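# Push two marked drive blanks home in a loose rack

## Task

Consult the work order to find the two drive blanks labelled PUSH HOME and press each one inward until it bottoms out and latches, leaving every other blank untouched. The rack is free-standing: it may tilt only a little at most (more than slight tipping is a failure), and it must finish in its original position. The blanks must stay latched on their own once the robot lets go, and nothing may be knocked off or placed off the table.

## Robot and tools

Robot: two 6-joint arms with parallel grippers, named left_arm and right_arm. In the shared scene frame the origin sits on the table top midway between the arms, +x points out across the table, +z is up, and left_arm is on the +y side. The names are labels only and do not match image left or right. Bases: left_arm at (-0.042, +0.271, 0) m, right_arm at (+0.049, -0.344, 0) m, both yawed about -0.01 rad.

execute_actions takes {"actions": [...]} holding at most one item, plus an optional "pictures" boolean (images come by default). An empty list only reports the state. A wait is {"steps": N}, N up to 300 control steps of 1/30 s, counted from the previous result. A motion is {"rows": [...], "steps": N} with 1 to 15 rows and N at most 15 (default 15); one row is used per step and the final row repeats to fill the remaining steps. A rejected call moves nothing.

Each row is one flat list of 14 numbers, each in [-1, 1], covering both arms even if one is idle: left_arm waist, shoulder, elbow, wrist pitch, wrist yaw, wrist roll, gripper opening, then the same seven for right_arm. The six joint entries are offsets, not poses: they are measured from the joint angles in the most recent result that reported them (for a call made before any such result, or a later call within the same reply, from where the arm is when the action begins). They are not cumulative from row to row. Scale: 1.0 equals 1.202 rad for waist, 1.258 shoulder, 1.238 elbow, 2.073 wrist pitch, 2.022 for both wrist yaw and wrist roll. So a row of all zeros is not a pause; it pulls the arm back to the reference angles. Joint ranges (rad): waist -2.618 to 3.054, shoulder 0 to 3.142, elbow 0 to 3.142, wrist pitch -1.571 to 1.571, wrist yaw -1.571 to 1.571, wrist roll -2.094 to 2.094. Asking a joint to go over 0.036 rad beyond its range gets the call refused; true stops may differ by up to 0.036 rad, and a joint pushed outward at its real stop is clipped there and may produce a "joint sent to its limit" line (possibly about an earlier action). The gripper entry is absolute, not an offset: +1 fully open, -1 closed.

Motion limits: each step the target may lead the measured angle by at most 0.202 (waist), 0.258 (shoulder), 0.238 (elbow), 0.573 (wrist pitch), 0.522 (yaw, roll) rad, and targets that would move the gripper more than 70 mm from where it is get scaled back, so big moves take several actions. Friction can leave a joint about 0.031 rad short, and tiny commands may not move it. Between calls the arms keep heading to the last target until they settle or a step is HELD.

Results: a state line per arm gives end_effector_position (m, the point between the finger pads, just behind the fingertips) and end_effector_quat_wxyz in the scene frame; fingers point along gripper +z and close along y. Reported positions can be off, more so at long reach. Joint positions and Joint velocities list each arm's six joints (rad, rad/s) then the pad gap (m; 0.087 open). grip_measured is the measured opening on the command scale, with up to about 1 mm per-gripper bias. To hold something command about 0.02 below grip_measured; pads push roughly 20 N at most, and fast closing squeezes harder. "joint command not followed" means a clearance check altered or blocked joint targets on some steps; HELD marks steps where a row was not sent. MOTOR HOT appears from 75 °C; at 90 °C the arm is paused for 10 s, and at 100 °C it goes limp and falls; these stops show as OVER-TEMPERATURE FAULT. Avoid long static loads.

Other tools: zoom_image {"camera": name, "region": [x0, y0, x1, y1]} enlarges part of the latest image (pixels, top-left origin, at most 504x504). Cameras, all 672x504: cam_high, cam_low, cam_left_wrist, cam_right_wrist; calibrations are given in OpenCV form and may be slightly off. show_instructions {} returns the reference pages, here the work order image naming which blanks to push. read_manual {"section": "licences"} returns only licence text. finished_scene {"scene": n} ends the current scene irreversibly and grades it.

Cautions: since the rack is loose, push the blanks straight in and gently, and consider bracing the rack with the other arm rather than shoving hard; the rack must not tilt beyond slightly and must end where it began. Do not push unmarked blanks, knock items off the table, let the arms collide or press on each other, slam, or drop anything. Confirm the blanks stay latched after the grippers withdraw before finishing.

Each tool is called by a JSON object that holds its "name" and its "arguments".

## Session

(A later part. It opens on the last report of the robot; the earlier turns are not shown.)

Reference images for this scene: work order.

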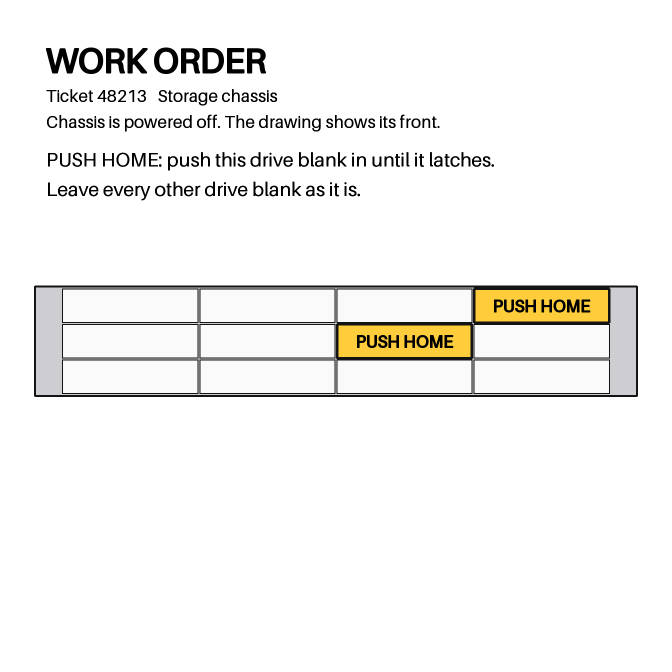

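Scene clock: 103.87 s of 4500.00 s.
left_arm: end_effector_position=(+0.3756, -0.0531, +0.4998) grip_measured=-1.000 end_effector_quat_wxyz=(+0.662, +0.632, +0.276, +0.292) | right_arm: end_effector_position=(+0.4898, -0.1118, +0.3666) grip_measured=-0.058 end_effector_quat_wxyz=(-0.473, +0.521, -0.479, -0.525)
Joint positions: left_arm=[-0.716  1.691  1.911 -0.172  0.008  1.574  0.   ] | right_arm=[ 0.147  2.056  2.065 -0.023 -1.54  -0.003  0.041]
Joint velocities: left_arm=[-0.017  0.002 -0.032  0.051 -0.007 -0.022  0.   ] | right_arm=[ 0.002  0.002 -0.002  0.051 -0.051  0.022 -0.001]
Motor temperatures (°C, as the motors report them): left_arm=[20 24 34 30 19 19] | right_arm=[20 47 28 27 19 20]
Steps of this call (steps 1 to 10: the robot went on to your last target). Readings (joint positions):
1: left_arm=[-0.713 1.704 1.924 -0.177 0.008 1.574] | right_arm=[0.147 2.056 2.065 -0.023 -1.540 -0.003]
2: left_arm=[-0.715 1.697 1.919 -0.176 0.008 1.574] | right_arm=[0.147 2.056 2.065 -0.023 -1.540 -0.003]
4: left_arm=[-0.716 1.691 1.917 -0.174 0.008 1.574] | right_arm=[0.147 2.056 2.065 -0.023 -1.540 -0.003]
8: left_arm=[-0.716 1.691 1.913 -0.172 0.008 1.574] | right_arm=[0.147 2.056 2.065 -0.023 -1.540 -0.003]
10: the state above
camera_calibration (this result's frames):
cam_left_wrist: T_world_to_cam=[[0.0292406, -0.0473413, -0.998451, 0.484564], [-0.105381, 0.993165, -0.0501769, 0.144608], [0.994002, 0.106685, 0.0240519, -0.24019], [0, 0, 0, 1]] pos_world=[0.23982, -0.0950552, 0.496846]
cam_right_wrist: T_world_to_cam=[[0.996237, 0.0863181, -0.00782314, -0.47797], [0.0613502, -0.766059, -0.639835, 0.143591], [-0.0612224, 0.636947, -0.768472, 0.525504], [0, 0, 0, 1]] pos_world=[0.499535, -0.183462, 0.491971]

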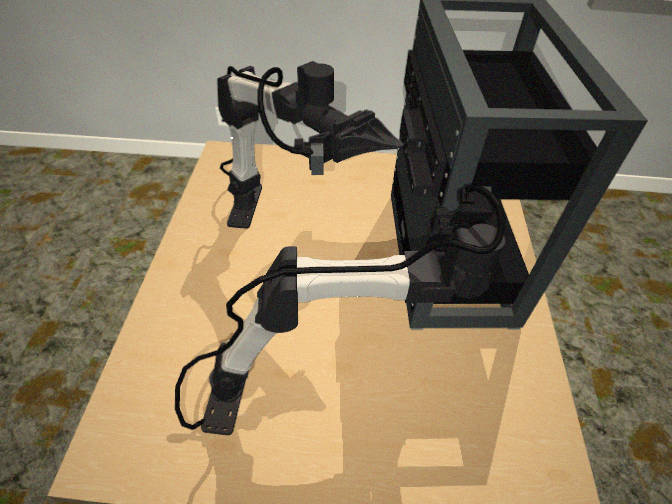

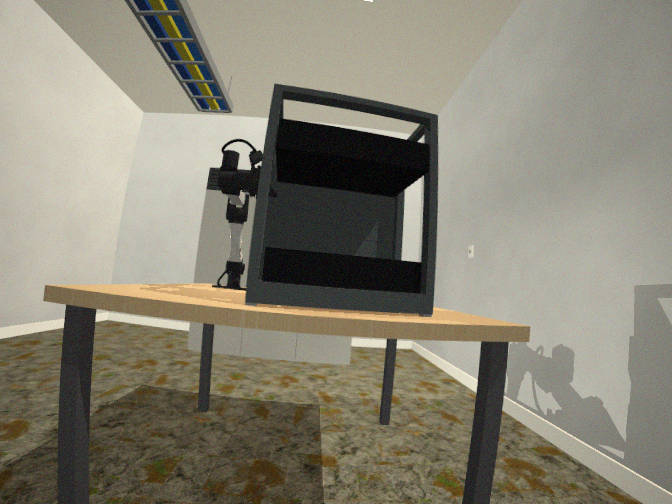

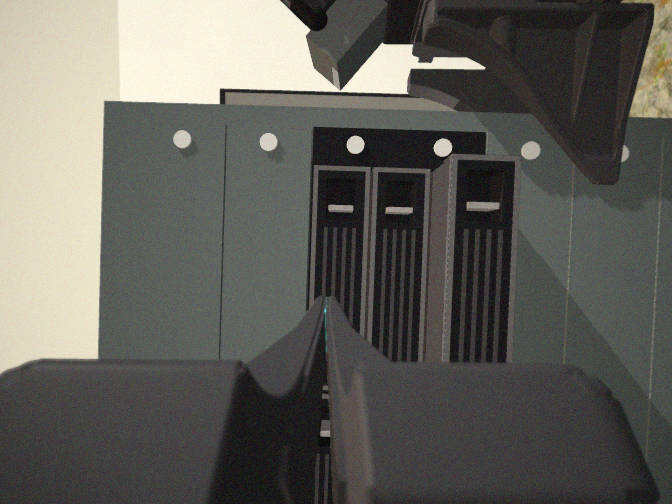

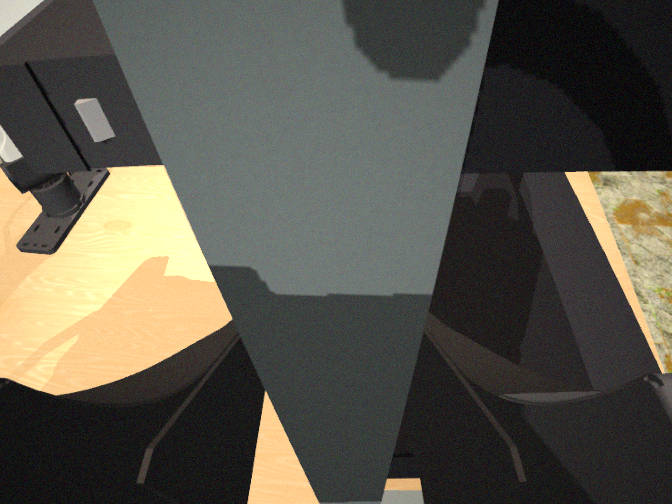

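{"name": "execute_actions", "arguments": {"actions": []}}

Scene clock: 114.30 s of 4500.00 s.
left_arm: end_effector_position=(+0.3756, -0.0532, +0.4996) grip_measured=-1.000 end_effector_quat_wxyz=(+0.662, +0.632, +0.276, +0.292) | right_arm: end_effector_position=(+0.4898, -0.1118, +0.3666) grip_measured=-0.058 end_effector_quat_wxyz=(-0.473, +0.521, -0.479, -0.525)
Joint positions: left_arm=[-0.716  1.691  1.91  -0.172  0.008  1.574  0.   ] | right_arm=[ 0.147  2.056  2.065 -0.023 -1.54  -0.003  0.041]
Joint velocities: left_arm=[-0.002  0.012 -0.002  0.051  0.022  0.007  0.   ] | right_arm=[ 0.017 -0.002 -0.012  0.007 -0.022 -0.007 -0.   ]
Motor temperatures (°C, as the motors report them): left_arm=[20 25 34 30 19 19] | right_arm=[20 47 28 27 19 20]
Steps of this call (steps 1 to 30: the robot went on to your last target; steps 31 to 90: nothing new was sent; then 7.43 s passed at rest). Readings (joint positions):
1: left_arm=[-0.716 1.691 1.910 -0.172 0.008 1.574] | right_arm=[0.147 2.056 2.065 -0.023 -1.540 -0.003]
2: left_arm=[-0.716 1.691 1.910 -0.172 0.008 1.574] | right_arm=[0.147 2.056 2.065 -0.023 -1.540 -0.003]
4: left_arm=[-0.716 1.691 1.910 -0.172 0.008 1.574] | right_arm=[0.147 2.056 2.065 -0.023 -1.540 -0.003]
8: left_arm=[-0.716 1.691 1.910 -0.172 0.008 1.574] | right_arm=[0.147 2.056 2.065 -0.023 -1.540 -0.003]
90: the state above
All arms were judged still, so your last target was given up. Only a new action makes them travel on or press farther. Fingers that are still opening or closing keep moving.
camera_calibration (this result's frames):
cam_left_wrist: T_world_to_cam=[[0.0289583, -0.0470857, -0.998471, 0.48451], [-0.105395, 0.993178, -0.0498928, 0.144498], [0.994009, 0.106679, 0.0237981, -0.240094], [0, 0, 0, 1]] pos_world=[0.239854, -0.0950862, 0.496693]
cam_right_wrist: T_world_to_cam=[[0.996237, 0.0863181, -0.00782314, -0.47797], [0.0613502, -0.766059, -0.639835, 0.143591], [-0.0612224, 0.636947, -0.768472, 0.525504], [0, 0, 0, 1]] pos_world=[0.499535, -0.183462, 0.491971]

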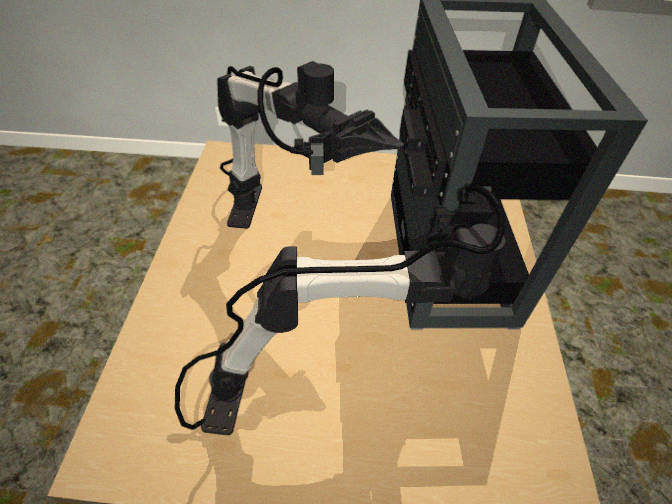

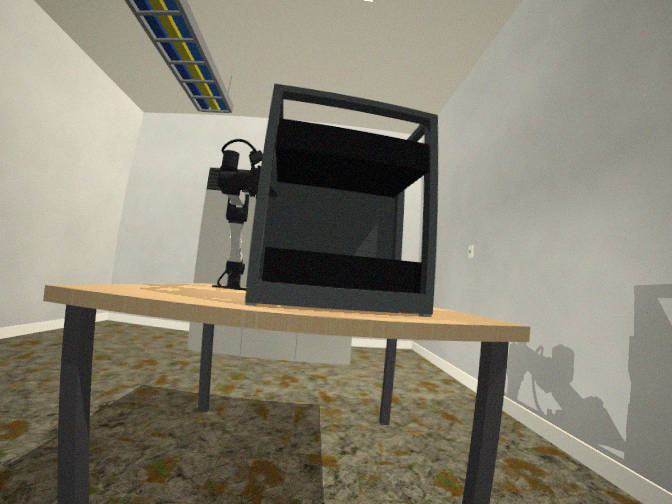

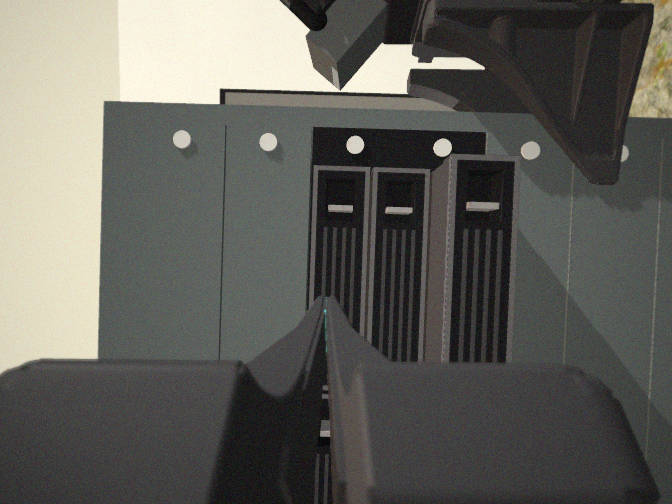

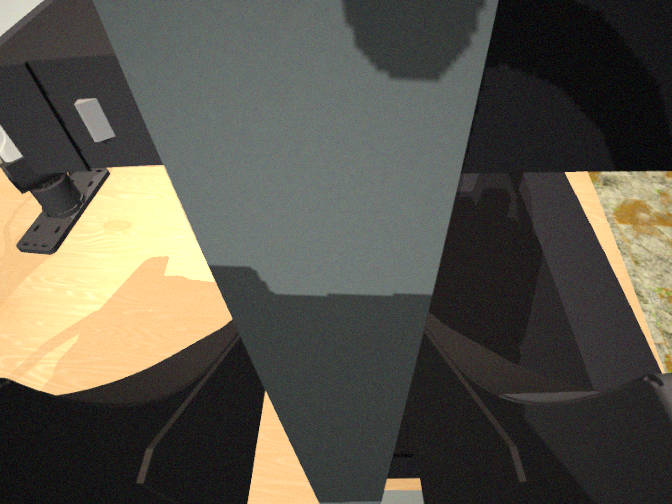

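{"name": "execute_actions", "arguments": {"actions": [{"rows":[[0.006,-0.010,-0.010,-0.001,0,0,-1,0,0,0,0,0,0,-0.1],[0.015,-0.022,-0.026,-0.002,0,0,-1,0,0,0,0,0,0,-0.1],[0.025,-0.036,-0.043,-0.003,0,0,-1,0,0,0,0,0,0,-0.1],[0.036,-0.051,-0.062,-0.004,0,0,-1,0,0,0,0,0,0,-0.1],[0.047,-0.066,-0.081,-0.005,0,0,-1,0,0,0,0,0,0,-0.1],[0.058,-0.081,-0.100,-0.007,0,0,-1,0,0,0,0,0,0,-0.1],[0.069,-0.096,-0.119,-0.008,0,0,-1,0,0,0,0,0,0,-0.1],[0.080,-0.111,-0.138,-0.009,0,0,-1,0,0,0,0,0,0,-0.1],[0.091,-0.126,-0.157,-0.010,0,0,-1,0,0,0,0,0,0,-0.1],[0.102,-0.141,-0.176,-0.012,0,0,-1,0,0,0,0,0,0,-0.1],[0.113,-0.155,-0.195,-0.013,0,0,-1,0,0,0,0,0,0,-0.1],[0.123,-0.168,-0.212,-0.014,0,0,-1,0,0,0,0,0,0,-0.1],[0.132,-0.180,-0.228,-0.015,0,0,-1,0,0,0,0,0,0,-0.1],[0.140,-0.190,-0.241,-0.016,0,0,-1,0,0,0,0,0,0,-0.1],[0.145,-0.197,-0.250,-0.0164,0,0,-1,0,0,0,0,0,0,-0.1]]}], "pictures": false}}

{"name": "execute_actions", "arguments": {"actions": [{"steps":15}]}}

Scene clock: 124.77 s of 4500.00 s.
left_arm: end_effector_position=(+0.3773, +0.0428, +0.4741) grip_measured=-1.000 end_effector_quat_wxyz=(+0.619, +0.629, +0.334, +0.332) | right_arm: end_effector_position=(+0.4898, -0.1118, +0.3666) grip_measured=-0.058 end_effector_quat_wxyz=(-0.473, +0.521, -0.479, -0.525)
Joint positions: left_arm=[-0.562  1.475  1.648 -0.187  0.008  1.574  0.   ] | right_arm=[ 0.147  2.056  2.065 -0.023 -1.54  -0.003  0.041]
Joint velocities: left_arm=[ 0.256 -0.393 -0.442 -0.066 -0.022  0.007  0.   ] | right_arm=[ 0.007 -0.007  0.002 -0.022 -0.007 -0.037 -0.001]
Motor temperatures (°C, as the motors report them): left_arm=[20 26 33 31 19 19] | right_arm=[20 48 28 27 19 20]
Steps of this call (steps 1 to 90: nothing new was sent; then 6.97 s passed at rest; steps 91 to 105: all 15 steps of this action). Readings (joint positions):
91: left_arm=[-0.716 1.691 1.910 -0.172 0.008 1.574] | right_arm=[0.147 2.056 2.065 -0.023 -1.540 -0.003]
92: left_arm=[-0.715 1.690 1.909 -0.172 0.008 1.574] | right_arm=[0.147 2.056 2.065 -0.023 -1.540 -0.003]
94: left_arm=[-0.706 1.674 1.885 -0.172 0.008 1.574] | right_arm=[0.147 2.056 2.065 -0.023 -1.540 -0.003]
98: left_arm=[-0.655 1.607 1.795 -0.178 0.008 1.574] | right_arm=[0.147 2.056 2.065 -0.023 -1.540 -0.003]
105: the state above

Scene clock: 125.27 s of 4500.00 s.
left_arm: end_effector_position=(+0.3764, +0.0514, +0.4691) grip_measured=-1.000 end_effector_quat_wxyz=(+0.613, +0.630, +0.341, +0.334) | right_arm: end_effector_position=(+0.4898, -0.1118, +0.3666) grip_measured=-0.058 end_effector_quat_wxyz=(-0.473, +0.521, -0.479, -0.525)
Joint positions: left_arm=[-0.548  1.455  1.622 -0.194  0.008  1.574  0.   ] | right_arm=[ 0.147  2.056  2.065 -0.023 -1.54  -0.003  0.041]
Joint velocities: left_arm=[ 0.007 -0.012  0.002 -0.11  -0.066  0.007  0.   ] | right_arm=[ 0.012 -0.022  0.002  0.007 -0.11   0.007  0.   ]
Motor temperatures (°C, as the motors report them): left_arm=[20 26 33 31 19 19] | right_arm=[20 48 28 27 19 20]
Steps of this call (steps 1 to 15: the robot went on to your last target). Readings (joint positions):
1: left_arm=[-0.554 1.464 1.636 -0.189 0.008 1.574] | right_arm=[0.147 2.056 2.065 -0.023 -1.540 -0.003]
2: left_arm=[-0.550 1.458 1.630 -0.191 0.008 1.574] | right_arm=[0.147 2.056 2.065 -0.023 -1.540 -0.003]
4: left_arm=[-0.548 1.455 1.627 -0.191 0.008 1.574] | right_arm=[0.147 2.056 2.065 -0.023 -1.540 -0.003]
8: left_arm=[-0.548 1.455 1.623 -0.193 0.008 1.574] | right_arm=[0.147 2.056 2.065 -0.023 -1.540 -0.003]
15: the state above
camera_calibration (this result's frames):
cam_left_wrist: T_world_to_cam=[[-0.0262682, -0.0015907, -0.999654, 0.477952], [-0.270859, 0.962603, 0.00558569, 0.0770186], [0.962261, 0.270912, -0.0257167, -0.22453], [0, 0, 0, 1]] pos_world=[0.249473, -0.0125502, 0.471582]
cam_right_wrist: T_world_to_cam=[[0.996237, 0.0863181, -0.00782314, -0.47797], [0.0613502, -0.766059, -0.639835, 0.143591], [-0.0612224, 0.636947, -0.768472, 0.525504], [0, 0, 0, 1]] pos_world=[0.499535, -0.183462, 0.491971]

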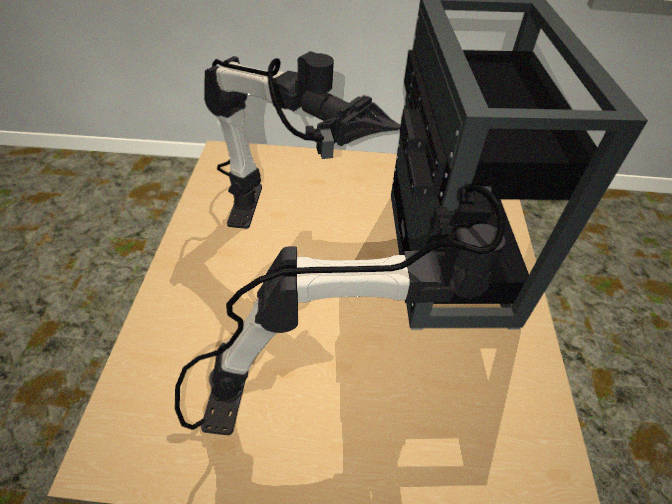

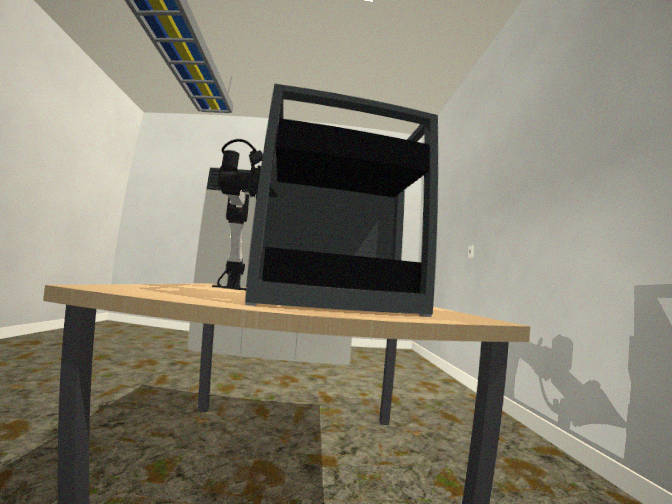

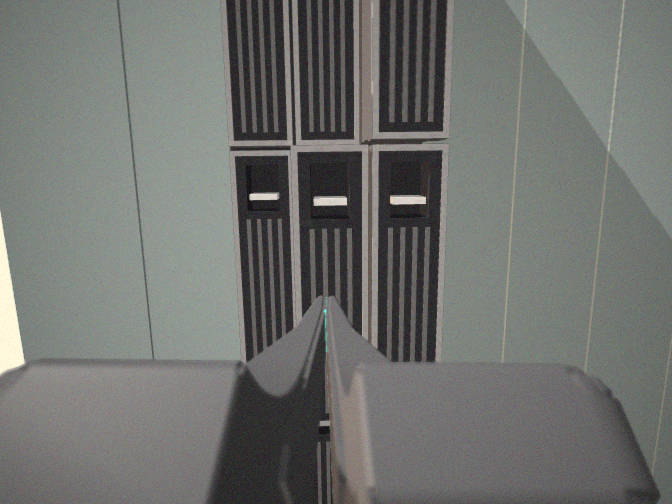

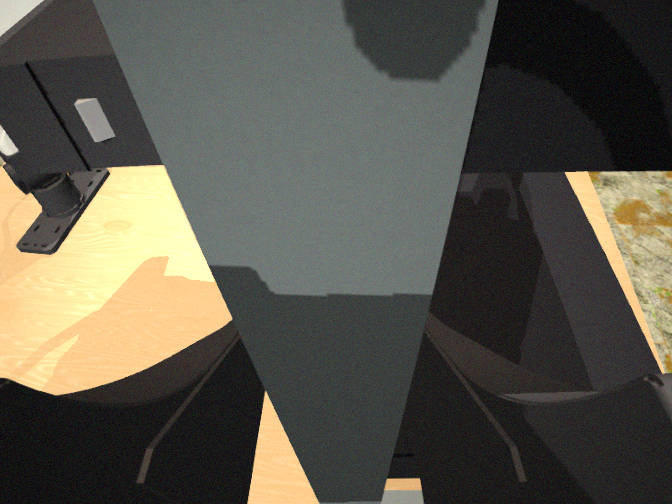

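{"name": "execute_actions", "arguments": {"actions": [{"rows":[[0.003,0.008,0.004,0.003,0,0,-1,0,0,0,0,0,0,-0.1],[0.006,0.014,0.008,0.006,0,0,-1,0,0,0,0,0,0,-0.1],[0.008,0.018,0.012,0.008,0,0,-1,0,0,0,0,0,0,-0.1],[0.010,0.021,0.016,0.010,0,0,-1,0,0,0,0,0,0,-0.1],[0.011,0.024,0.020,0.012,0,0,-1,0,0,0,0,0,0,-0.1],[0.012,0.027,0.023,0.013,0,0,-1,0,0,0,0,0,0,-0.1],[0.013,0.030,0.026,0.013,0,0,-1,0,0,0,0,0,0,-0.1],[0.014,0.033,0.029,0.013,0,0,-1,0,0,0,0,0,0,-0.1],[0.015,0.036,0.032,0.013,0,0,-1,0,0,0,0,0,0,-0.1],[0.016,0.039,0.035,0.013,0,0,-1,0,0,0,0,0,0,-0.1],[0.017,0.042,0.038,0.013,0,0,-1,0,0,0,0,0,0,-0.1],[0.018,0.044,0.041,0.013,0,0,-1,0,0,0,0,0,0,-0.1],[0.019,0.046,0.043,0.013,0,0,-1,0,0,0,0,0,0,-0.1]]}]}}

Scene clock: 139.23 s of 4500.00 s.
left_arm: end_effector_position=(+0.3861, +0.0485, +0.4606) grip_measured=-1.000 end_effector_quat_wxyz=(+0.604, +0.636, +0.347, +0.332) | right_arm: end_effector_position=(+0.4898, -0.1118, +0.3666) grip_measured=-0.058 end_effector_quat_wxyz=(-0.473, +0.521, -0.479, -0.525)
Joint positions: left_arm=[-0.542  1.488  1.64  -0.202  0.008  1.574  0.   ] | right_arm=[ 0.147  2.056  2.065 -0.023 -1.54  -0.003  0.041]
Joint velocities: left_arm=[-0.002  0.007  0.032 -0.11  -0.037  0.022  0.   ] | right_arm=[-0.007  0.002 -0.002 -0.051  0.007 -0.022 -0.   ]
Motor temperatures (°C, as the motors report them): left_arm=[20 26 32 30 19 19] | right_arm=[20 49 28 28 19 20]
Steps of this call (steps 1 to 15: the robot went on to your last target; steps 16 to 90: nothing new was sent; then 10.47 s passed at rest; steps 91 to 105: all 15 steps of this action). Readings (joint positions):
91: left_arm=[-0.548 1.455 1.622 -0.194 0.008 1.574] | right_arm=[0.147 2.056 2.065 -0.023 -1.540 -0.003]
92: left_arm=[-0.548 1.455 1.622 -0.194 0.008 1.574] | right_arm=[0.147 2.056 2.065 -0.023 -1.540 -0.003]
94: left_arm=[-0.548 1.457 1.622 -0.193 0.008 1.574] | right_arm=[0.147 2.056 2.065 -0.023 -1.540 -0.003]
98: left_arm=[-0.546 1.472 1.622 -0.191 0.008 1.574] | right_arm=[0.147 2.056 2.065 -0.023 -1.540 -0.003]
105: the state above
camera_calibration (this result's frames):
cam_left_wrist: T_world_to_cam=[[-0.0457217, 0.0109749, -0.998894, 0.476288], [-0.276434, 0.960753, 0.0232089, 0.0765841], [0.959945, 0.27719, -0.0408934, -0.225753], [0, 0, 0, 1]] pos_world=[0.259657, -0.0162293, 0.464752]
cam_right_wrist: T_world_to_cam=[[0.996237, 0.0863181, -0.00782314, -0.47797], [0.0613502, -0.766059, -0.639835, 0.143591], [-0.0612224, 0.636947, -0.768472, 0.525504], [0, 0, 0, 1]] pos_world=[0.499535, -0.183462, 0.491971]

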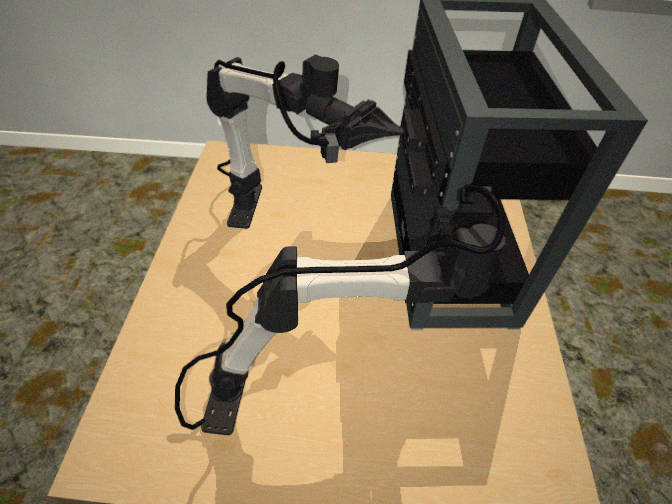

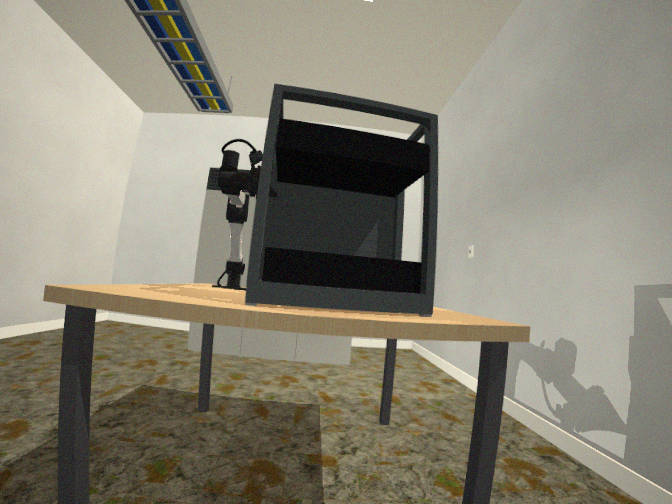

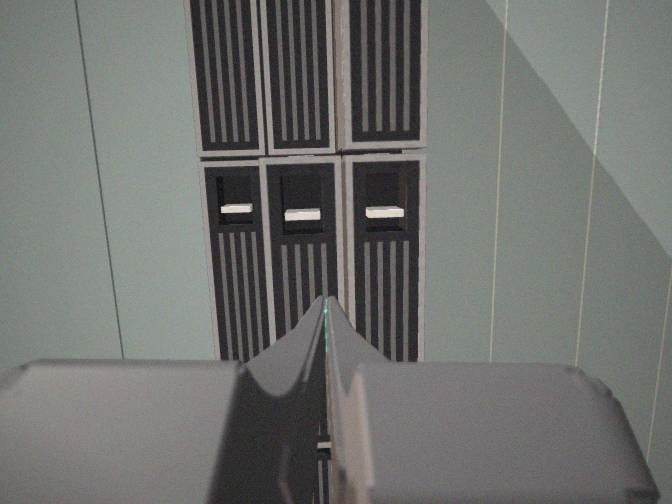

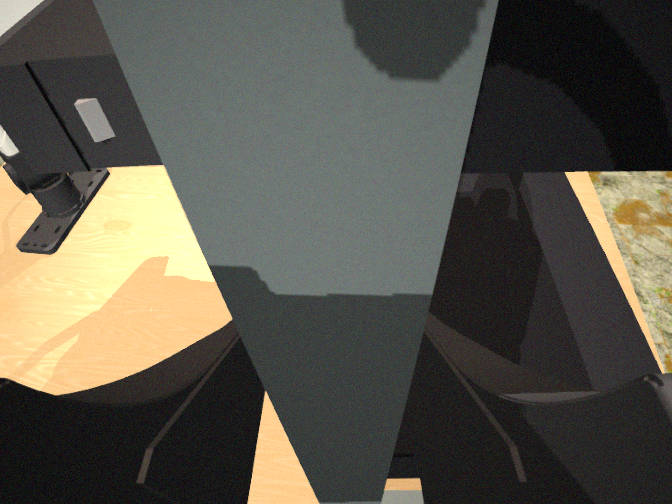

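{"name": "execute_actions", "arguments": {"actions": [{"rows":[[-0.003,-0.008,0.02,0.004,0,0,-1,0,0,0,0,0,0,-0.1],[-0.006,-0.016,0.02,0.005,0,0,-1,0,0,0,0,0,0,-0.1],[-0.008,-0.022,0.02,0.006,0,0,-1,0,0,0,0,0,0,-0.1],[-0.010,-0.027,0.02,0.007,0,0,-1,0,0,0,0,0,0,-0.1],[-0.010,-0.030,0.02,0.008,0,0,-1,0,0,0,0,0,0,-0.1]],"steps":15}]}}

Scene clock: 144.10 s of 4500.00 s.
left_arm: end_effector_position=(+0.3786, +0.0528, +0.4715) grip_measured=-1.000 end_effector_quat_wxyz=(+0.611, +0.630, +0.343, +0.335) | right_arm: end_effector_position=(+0.4898, -0.1118, +0.3666) grip_measured=-0.058 end_effector_quat_wxyz=(-0.473, +0.521, -0.479, -0.525)
Joint positions: left_arm=[-0.543  1.464  1.642 -0.206  0.008  1.574  0.   ] | right_arm=[ 0.147  2.056  2.065 -0.023 -1.54  -0.003  0.041]
Joint velocities: left_arm=[ 0.017  0.017 -0.022 -0.007  0.022 -0.022  0.   ] | right_arm=[-0.012 -0.002 -0.022 -0.037  0.081 -0.051  0.   ]
Motor temperatures (°C, as the motors report them): left_arm=[20 26 33 31 19 19] | right_arm=[20 49 28 28 19 20]
Steps of this call (steps 1 to 15: the robot went on to your last target; steps 16 to 90: nothing new was sent; then 1.37 s passed at rest; steps 91 to 105: all 15 steps of this action). Readings (joint positions):
91: left_arm=[-0.542 1.489 1.642 -0.206 0.008 1.574] | right_arm=[0.147 2.056 2.065 -0.023 -1.540 -0.003]
92: left_arm=[-0.542 1.488 1.642 -0.206 0.008 1.574] | right_arm=[0.147 2.056 2.065 -0.023 -1.540 -0.003]
94: left_arm=[-0.543 1.485 1.642 -0.207 0.008 1.574] | right_arm=[0.147 2.056 2.065 -0.023 -1.540 -0.003]
98: left_arm=[-0.543 1.470 1.642 -0.207 0.008 1.574] | right_arm=[0.147 2.056 2.065 -0.023 -1.540 -0.003]
105: the state above
camera_calibration (this result's frames):
cam_left_wrist: T_world_to_cam=[[-0.0270214, -0.000789385, -0.999635, 0.480711], [-0.275614, 0.961245, 0.00669115, 0.0776245], [0.960888, 0.275694, -0.0261918, -0.22646], [0, 0, 0, 1]] pos_world=[0.251986, -0.011803, 0.474085]
cam_right_wrist: T_world_to_cam=[[0.996237, 0.0863181, -0.00782314, -0.47797], [0.0613502, -0.766059, -0.639835, 0.143591], [-0.0612224, 0.636947, -0.768472, 0.525504], [0, 0, 0, 1]] pos_world=[0.499535, -0.183462, 0.491971]

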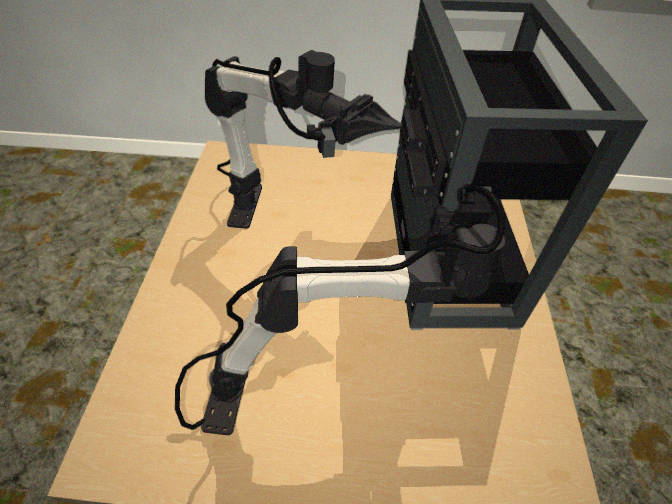

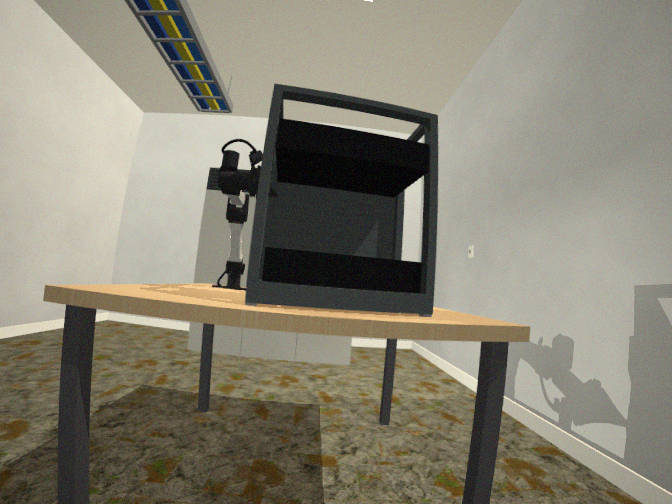

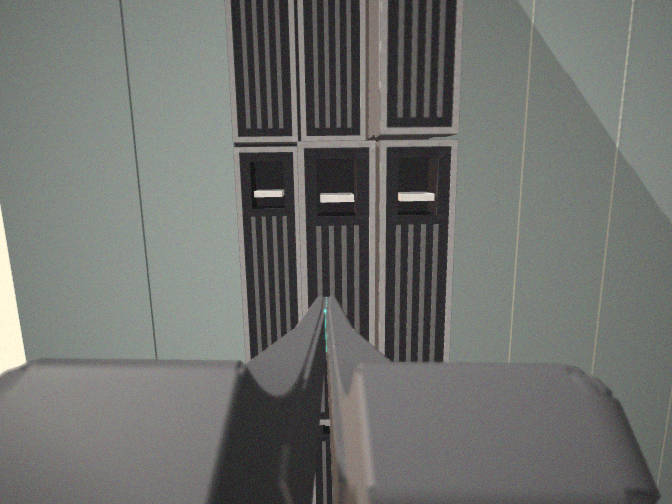

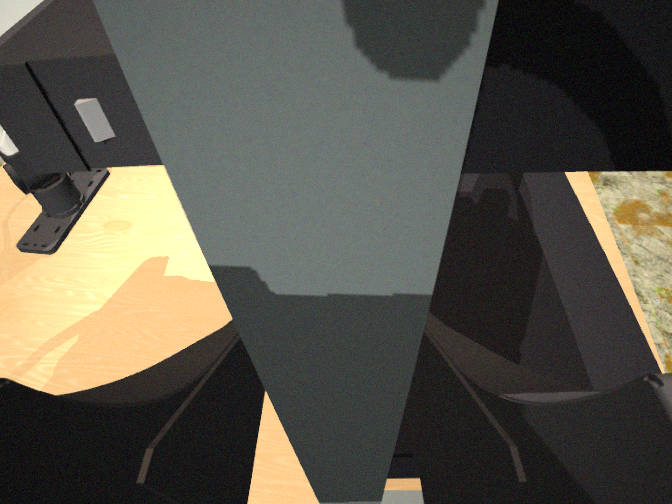

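{"name": "execute_actions", "arguments": {"actions": [{"rows":[[0.006,0.008,0.014,0.008,0,0,-1,0,0,0,0,0,0,-0.1],[0.011,0.016,0.024,0.009,0,0,-1,0,0,0,0,0,0,-0.1],[0.013,0.021,0.029,0.009,0,0,-1,0,0,0,0,0,0,-0.1],[0.014,0.024,0.032,0.009,0,0,-1,0,0,0,0,0,0,-0.1],[0.015,0.027,0.035,0.009,0,0,-1,0,0,0,0,0,0,-0.1],[0.016,0.031,0.038,0.010,0,0,-1,0,0,0,0,0,0,-0.1],[0.017,0.035,0.041,0.010,0,0,-1,0,0,0,0,0,0,-0.1],[0.018,0.038,0.044,0.010,0,0,-1,0,0,0,0,0,0,-0.1],[0.019,0.041,0.047,0.011,0,0,-1,0,0,0,0,0,0,-0.1],[0.020,0.044,0.050,0.011,0,0,-1,0,0,0,0,0,0,-0.1],[0.022,0.047,0.053,0.011,0,0,-1,0,0,0,0,0,0,-0.1],[0.023,0.050,0.056,0.012,0,0,-1,0,0,0,0,0,0,-0.1],[0.024,0.053,0.058,0.012,0,0,-1,0,0,0,0,0,0,-0.1]],"steps":15}]}}

Scene clock: 152.93 s of 4500.00 s.
left_arm: end_effector_position=(+0.3883, +0.0531, +0.4722) grip_measured=-1.000 end_effector_quat_wxyz=(+0.608, +0.629, +0.347, +0.338) | right_arm: end_effector_position=(+0.4898, -0.1118, +0.3666) grip_measured=-0.058 end_effector_quat_wxyz=(-0.473, +0.521, -0.479, -0.525)
Joint positions: left_arm=[-0.531  1.499  1.681 -0.216  0.008  1.575  0.   ] | right_arm=[ 0.147  2.056  2.065 -0.023 -1.54  -0.003  0.041]
Joint velocities: left_arm=[ 0.012  0.032  0.051  0.022 -0.051 -0.022  0.   ] | right_arm=[-0.012 -0.007  0.007 -0.007  0.007 -0.066 -0.   ]
Motor temperatures (°C, as the motors report them): left_arm=[20 26 34 31 19 19] | right_arm=[20 49 28 28 19 20]
Steps of this call (steps 1 to 15: the robot went on to your last target; steps 16 to 90: nothing new was sent; then 5.33 s passed at rest; steps 91 to 105: all 15 steps of this action). Readings (joint positions):
91: left_arm=[-0.543 1.464 1.642 -0.206 0.008 1.574] | right_arm=[0.147 2.056 2.065 -0.023 -1.540 -0.003]
92: left_arm=[-0.543 1.464 1.642 -0.206 0.008 1.574] | right_arm=[0.147 2.056 2.065 -0.023 -1.540 -0.003]
94: left_arm=[-0.541 1.469 1.647 -0.206 0.008 1.574] | right_arm=[0.147 2.056 2.065 -0.023 -1.540 -0.003]
98: left_arm=[-0.534 1.488 1.664 -0.205 0.008 1.575] | right_arm=[0.147 2.056 2.065 -0.023 -1.540 -0.003]
105: the state above
camera_calibration (this result's frames):
cam_left_wrist: T_world_to_cam=[[-0.0313551, 0.00202207, -0.999506, 0.483092], [-0.286547, 0.958004, 0.0109273, 0.0824097], [0.957553, 0.286749, -0.0294589, -0.233674], [0, 0, 0, 1]] pos_world=[0.262517, -0.0129199, 0.475069]
cam_right_wrist: T_world_to_cam=[[0.996237, 0.0863181, -0.00782314, -0.47797], [0.0613502, -0.766059, -0.639835, 0.143591], [-0.0612224, 0.636947, -0.768472, 0.525504], [0, 0, 0, 1]] pos_world=[0.499535, -0.183462, 0.491971]

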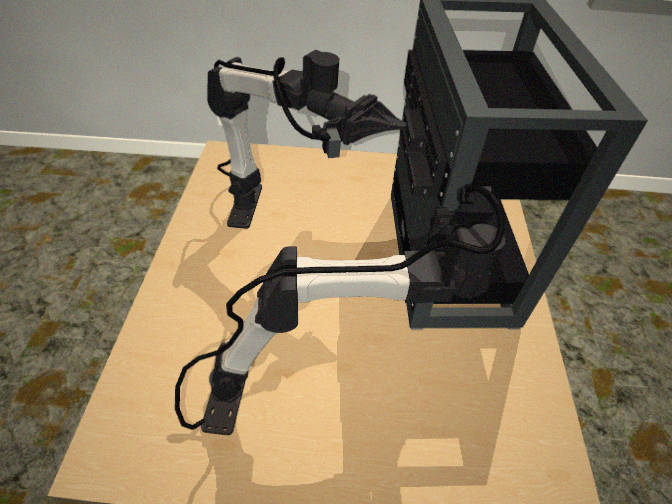

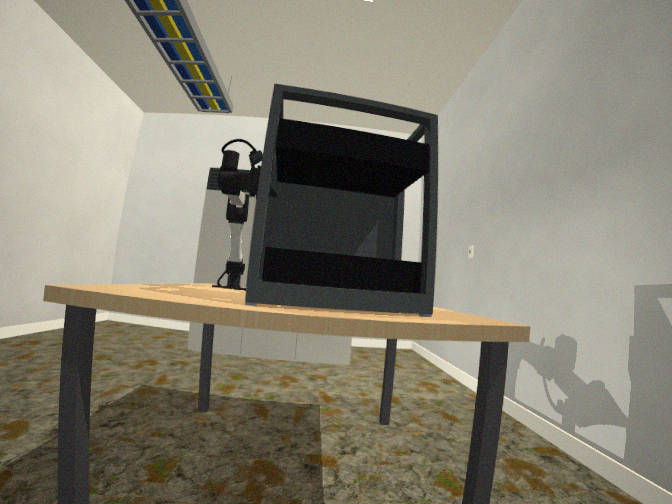

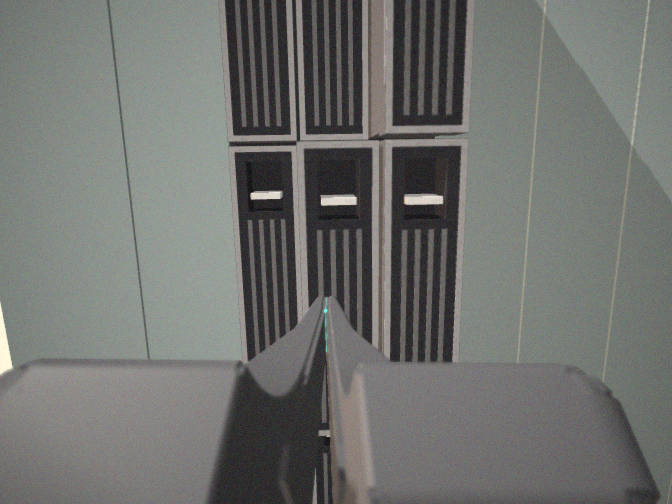

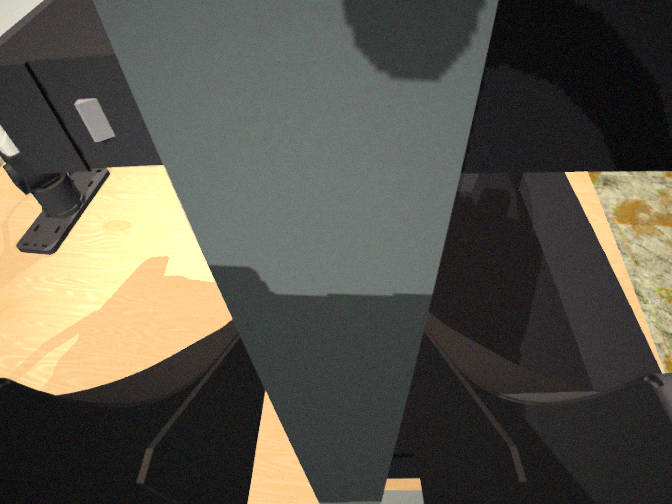

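{"name": "execute_actions", "arguments": {"actions": [{"rows":[[0.016,0.026,0.024,0.017,0,0,-1,0,0,0,0,0,0,-0.1],[0.018,0.031,0.025,0.017,0,0,-1,0,0,0,0,0,0,-0.1],[0.019,0.035,0.027,0.017,0,0,-1,0,0,0,0,0,0,-0.1],[0.021,0.039,0.031,0.017,0,0,-1,0,0,0,0,0,0,-0.1],[0.022,0.043,0.035,0.017,0,0,-1,0,0,0,0,0,0,-0.1],[0.024,0.047,0.039,0.017,0,0,-1,0,0,0,0,0,0,-0.1],[0.025,0.051,0.043,0.017,0,0,-1,0,0,0,0,0,0,-0.1],[0.027,0.056,0.047,0.017,0,0,-1,0,0,0,0,0,0,-0.1],[0.028,0.060,0.051,0.017,0,0,-1,0,0,0,0,0,0,-0.1],[0.030,0.064,0.055,0.017,0,0,-1,0,0,0,0,0,0,-0.1],[0.031,0.068,0.059,0.017,0,0,-1,0,0,0,0,0,0,-0.1],[0.033,0.072,0.063,0.017,0,0,-1,0,0,0,0,0,0,-0.1],[0.034,0.076,0.067,0.017,0,0,-1,0,0,0,0,0,0,-0.1],[0.035,0.080,0.071,0.017,0,0,-1,0,0,0,0,0,0,-0.1],[0.036,0.083,0.074,0.017,0,0,-1,0,0,0,0,0,0,-0.1]]}], "pictures": false}}

{"name": "execute_actions", "arguments": {"actions": [{"steps":6}]}}

Scene clock: 162.13 s of 4500.00 s.
left_arm: end_effector_position=(+0.4077, +0.0550, +0.4721) grip_measured=-1.000 end_effector_quat_wxyz=(+0.603, +0.626, +0.355, +0.345) | right_arm: end_effector_position=(+0.4898, -0.1118, +0.3666) grip_measured=-0.058 end_effector_quat_wxyz=(-0.473, +0.521, -0.479, -0.525)
Joint positions: left_arm=[-0.508  1.561  1.742 -0.216  0.008  1.574  0.   ] | right_arm=[ 0.147  2.056  2.065 -0.023 -1.54  -0.003  0.041]
Joint velocities: left_arm=[ 0.042  0.149  0.129  0.051 -0.007  0.051  0.   ] | right_arm=[-0.007 -0.017  0.002 -0.037  0.051  0.095 -0.001]
Motor temperatures (°C, as the motors report them): left_arm=[20 25 35 32 19 19] | right_arm=[20 50 28 28 19 20]
Steps of this call (steps 1 to 15: the robot went on to your last target; steps 16 to 90: nothing new was sent; then 5.70 s passed at rest; steps 91 to 105: all 15 steps of this action). Readings (joint positions):
91: left_arm=[-0.531 1.501 1.683 -0.216 0.008 1.575] | right_arm=[0.147 2.056 2.065 -0.023 -1.540 -0.003]
92: left_arm=[-0.530 1.501 1.683 -0.216 0.008 1.575] | right_arm=[0.147 2.056 2.065 -0.023 -1.540 -0.003]
94: left_arm=[-0.529 1.504 1.686 -0.216 0.008 1.575] | right_arm=[0.147 2.056 2.065 -0.023 -1.540 -0.003]
98: left_arm=[-0.521 1.525 1.707 -0.216 0.008 1.574] | right_arm=[0.147 2.056 2.065 -0.023 -1.540 -0.003]
105: the state above

Scene clock: 162.33 s of 4500.00 s.
left_arm: end_effector_position=(+0.4100, +0.0552, +0.4722) grip_measured=-1.000 end_effector_quat_wxyz=(+0.603, +0.625, +0.356, +0.345) | right_arm: end_effector_position=(+0.4898, -0.1118, +0.3666) grip_measured=-0.058 end_effector_quat_wxyz=(-0.473, +0.521, -0.479, -0.525)
Joint positions: left_arm=[-0.505  1.568  1.75  -0.216  0.008  1.574  0.   ] | right_arm=[ 0.147  2.056  2.065 -0.023 -1.54  -0.003  0.041]
Joint velocities: left_arm=[-0.002 -0.022  0.022 -0.066  0.037  0.051  0.   ] | right_arm=[-0.007 -0.012  0.007 -0.037  0.022  0.095 -0.   ]
Motor temperatures (°C, as the motors report them): left_arm=[20 25 35 32 19 19] | right_arm=[20 50 28 28 19 20]
Steps of this call (steps 1 to 6: the robot went on to your last target). Readings (joint positions):
1: left_arm=[-0.507 1.565 1.746 -0.216 0.008 1.574] | right_arm=[0.147 2.056 2.065 -0.023 -1.540 -0.003]
2: left_arm=[-0.505 1.567 1.748 -0.216 0.008 1.574] | right_arm=[0.147 2.056 2.065 -0.023 -1.540 -0.003]
4: left_arm=[-0.505 1.568 1.750 -0.216 0.008 1.574] | right_arm=[0.147 2.056 2.065 -0.023 -1.540 -0.003]
6: the state above
camera_calibration (this result's frames):
cam_left_wrist: T_world_to_cam=[[-0.0325808, 0.00144111, -0.999468, 0.484315], [-0.311661, 0.950124, 0.0115295, 0.0970453], [0.949635, 0.31187, -0.0305067, -0.25264], [0, 0, 0, 1]] pos_world=[0.28594, -0.014112, 0.475231]
cam_right_wrist: T_world_to_cam=[[0.996237, 0.0863181, -0.00782314, -0.47797], [0.0613502, -0.766059, -0.639835, 0.143591], [-0.0612224, 0.636947, -0.768472, 0.525504], [0, 0, 0, 1]] pos_world=[0.499535, -0.183462, 0.491971]

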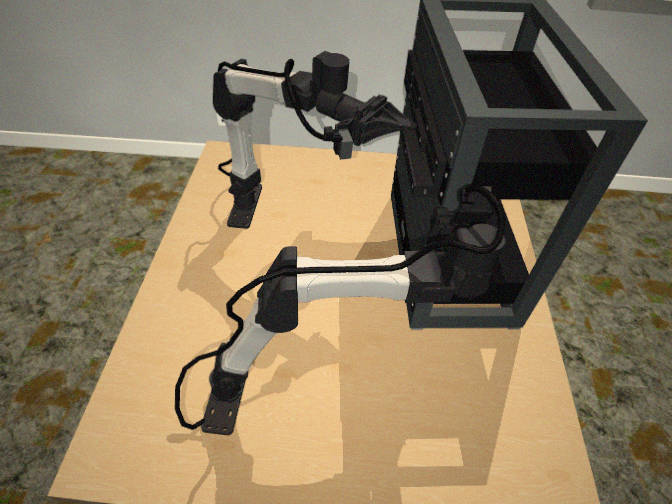

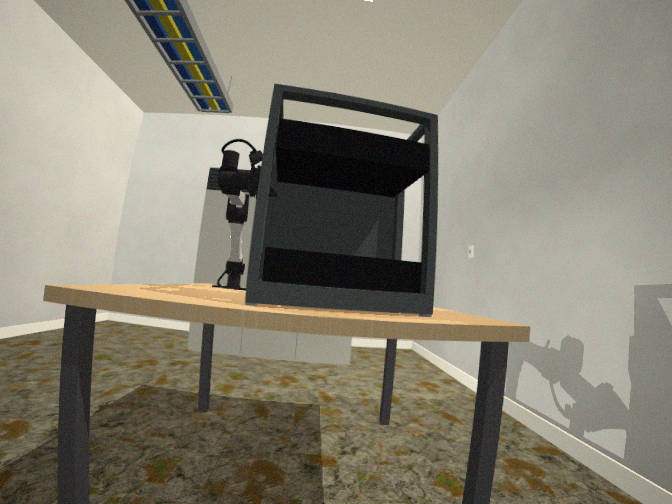

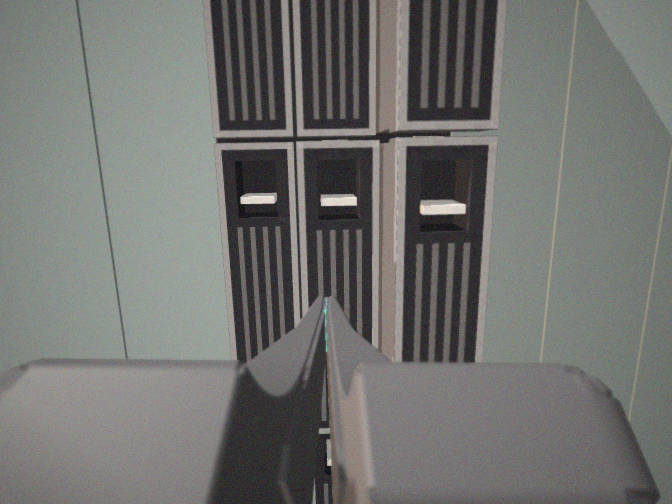

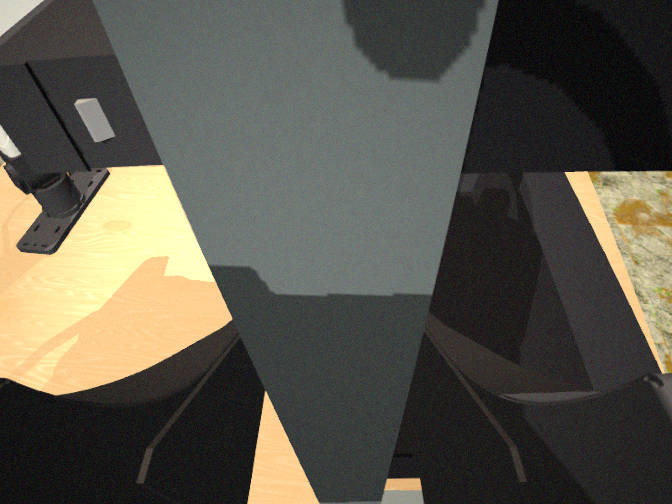

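{"name": "execute_actions", "arguments": {"actions": [{"rows":[[0.014,0.030,0.020,0.017,0,0,-1,0,0,0,0,0,0,-0.1],[0.016,0.033,0.022,0.017,0,0,-1,0,0,0,0,0,0,-0.1],[0.018,0.036,0.024,0.017,0,0,-1,0,0,0,0,0,0,-0.1],[0.020,0.039,0.027,0.018,0,0,-1,0,0,0,0,0,0,-0.1],[0.022,0.043,0.030,0.018,0,0,-1,0,0,0,0,0,0,-0.1],[0.024,0.047,0.033,0.018,0,0,-1,0,0,0,0,0,0,-0.1],[0.026,0.051,0.036,0.019,0,0,-1,0,0,0,0,0,0,-0.1],[0.028,0.055,0.039,0.019,0,0,-1,0,0,0,0,0,0,-0.1],[0.030,0.059,0.042,0.019,0,0,-1,0,0,0,0,0,0,-0.1],[0.032,0.063,0.045,0.020,0,0,-1,0,0,0,0,0,0,-0.1],[0.034,0.067,0.047,0.020,0,0,-1,0,0,0,0,0,0,-0.1],[0.036,0.071,0.049,0.020,0,0,-1,0,0,0,0,0,0,-0.1],[0.038,0.075,0.051,0.020,0,0,-1,0,0,0,0,0,0,-0.1]],"steps":15}]}}

Scene clock: 169.90 s of 4500.00 s.
left_arm: end_effector_position=(+0.4207, +0.0561, +0.4719) grip_measured=-1.000 end_effector_quat_wxyz=(+0.601, +0.624, +0.359, +0.348) | right_arm: end_effector_position=(+0.4898, -0.1118, +0.3666) grip_measured=-0.058 end_effector_quat_wxyz=(-0.473, +0.521, -0.479, -0.525)
Joint positions: left_arm=[-0.492  1.605  1.788 -0.221  0.012  1.574  0.   ] | right_arm=[ 0.147  2.056  2.065 -0.023 -1.54  -0.003  0.041]
Joint velocities: left_arm=[ 0.002  0.027  0.017  0.022 -0.037  0.022  0.   ] | right_arm=[ 0.007  0.002  0.002  0.022 -0.051 -0.007 -0.001]
Motor temperatures (°C, as the motors report them): left_arm=[20 25 35 32 19 19] | right_arm=[20 50 28 28 19 20]
Steps of this call (steps 1 to 15: the robot went on to your last target; steps 16 to 90: nothing new was sent; then 4.07 s passed at rest; steps 91 to 105: all 15 steps of this action). Readings (joint positions):
91: left_arm=[-0.505 1.568 1.750 -0.216 0.008 1.574] | right_arm=[0.147 2.056 2.065 -0.023 -1.540 -0.003]
92: left_arm=[-0.505 1.568 1.750 -0.216 0.008 1.574] | right_arm=[0.147 2.056 2.065 -0.023 -1.540 -0.003]
94: left_arm=[-0.504 1.572 1.753 -0.216 0.008 1.574] | right_arm=[0.147 2.056 2.065 -0.023 -1.540 -0.003]
98: left_arm=[-0.497 1.590 1.770 -0.215 0.008 1.574] | right_arm=[0.147 2.056 2.065 -0.023 -1.540 -0.003]
105: the state above
camera_calibration (this result's frames):
cam_left_wrist: T_world_to_cam=[[-0.0353656, 0.00166223, -0.999373, 0.48545], [-0.320702, 0.947092, 0.0129242, 0.102919], [0.94652, 0.320958, -0.0329614, -0.261163], [0, 0, 0, 1]] pos_world=[0.297371, -0.0144581, 0.475207]
cam_right_wrist: T_world_to_cam=[[0.996237, 0.0863181, -0.00782314, -0.47797], [0.0613502, -0.766059, -0.639835, 0.143591], [-0.0612224, 0.636947, -0.768472, 0.525504], [0, 0, 0, 1]] pos_world=[0.499535, -0.183462, 0.491971]

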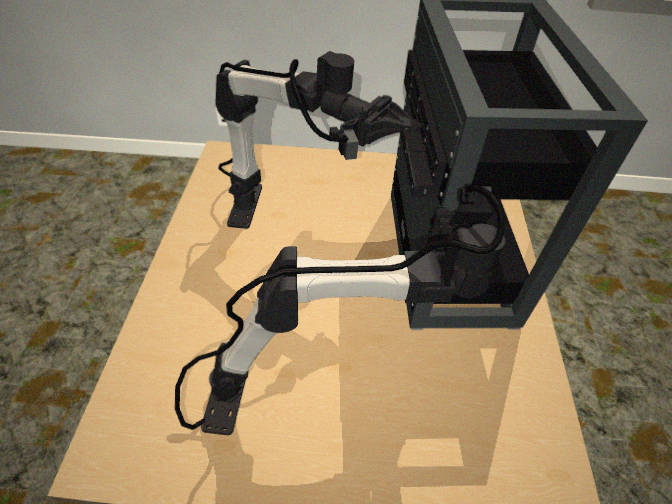

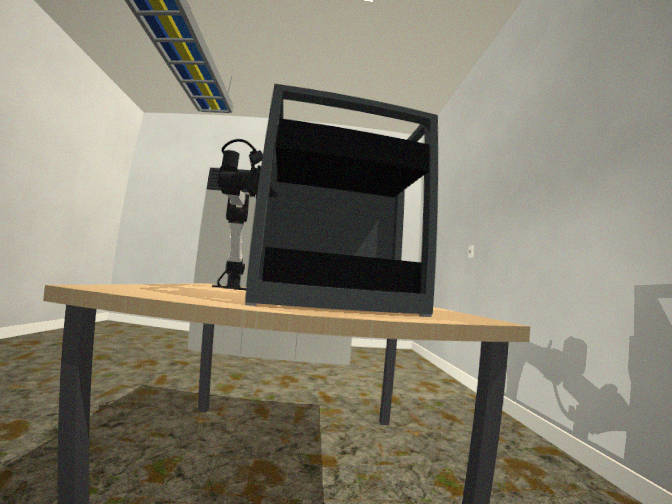

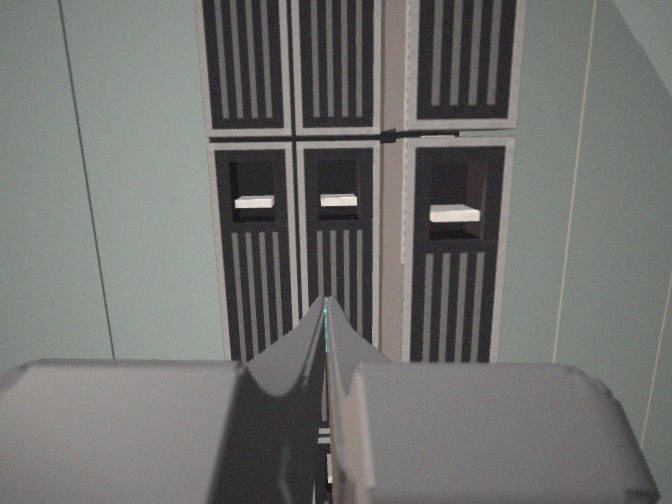

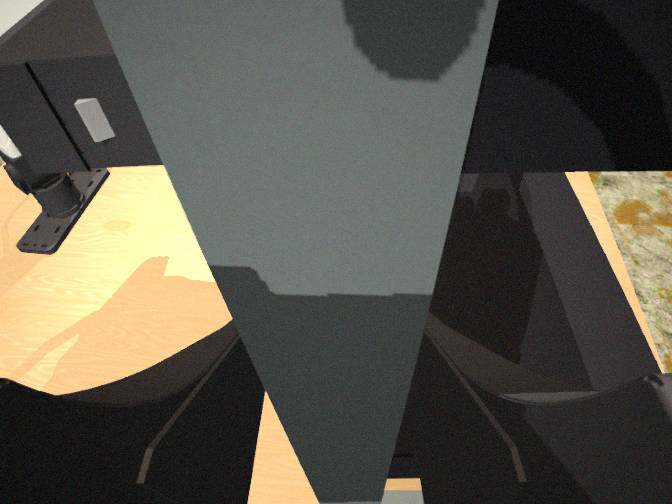

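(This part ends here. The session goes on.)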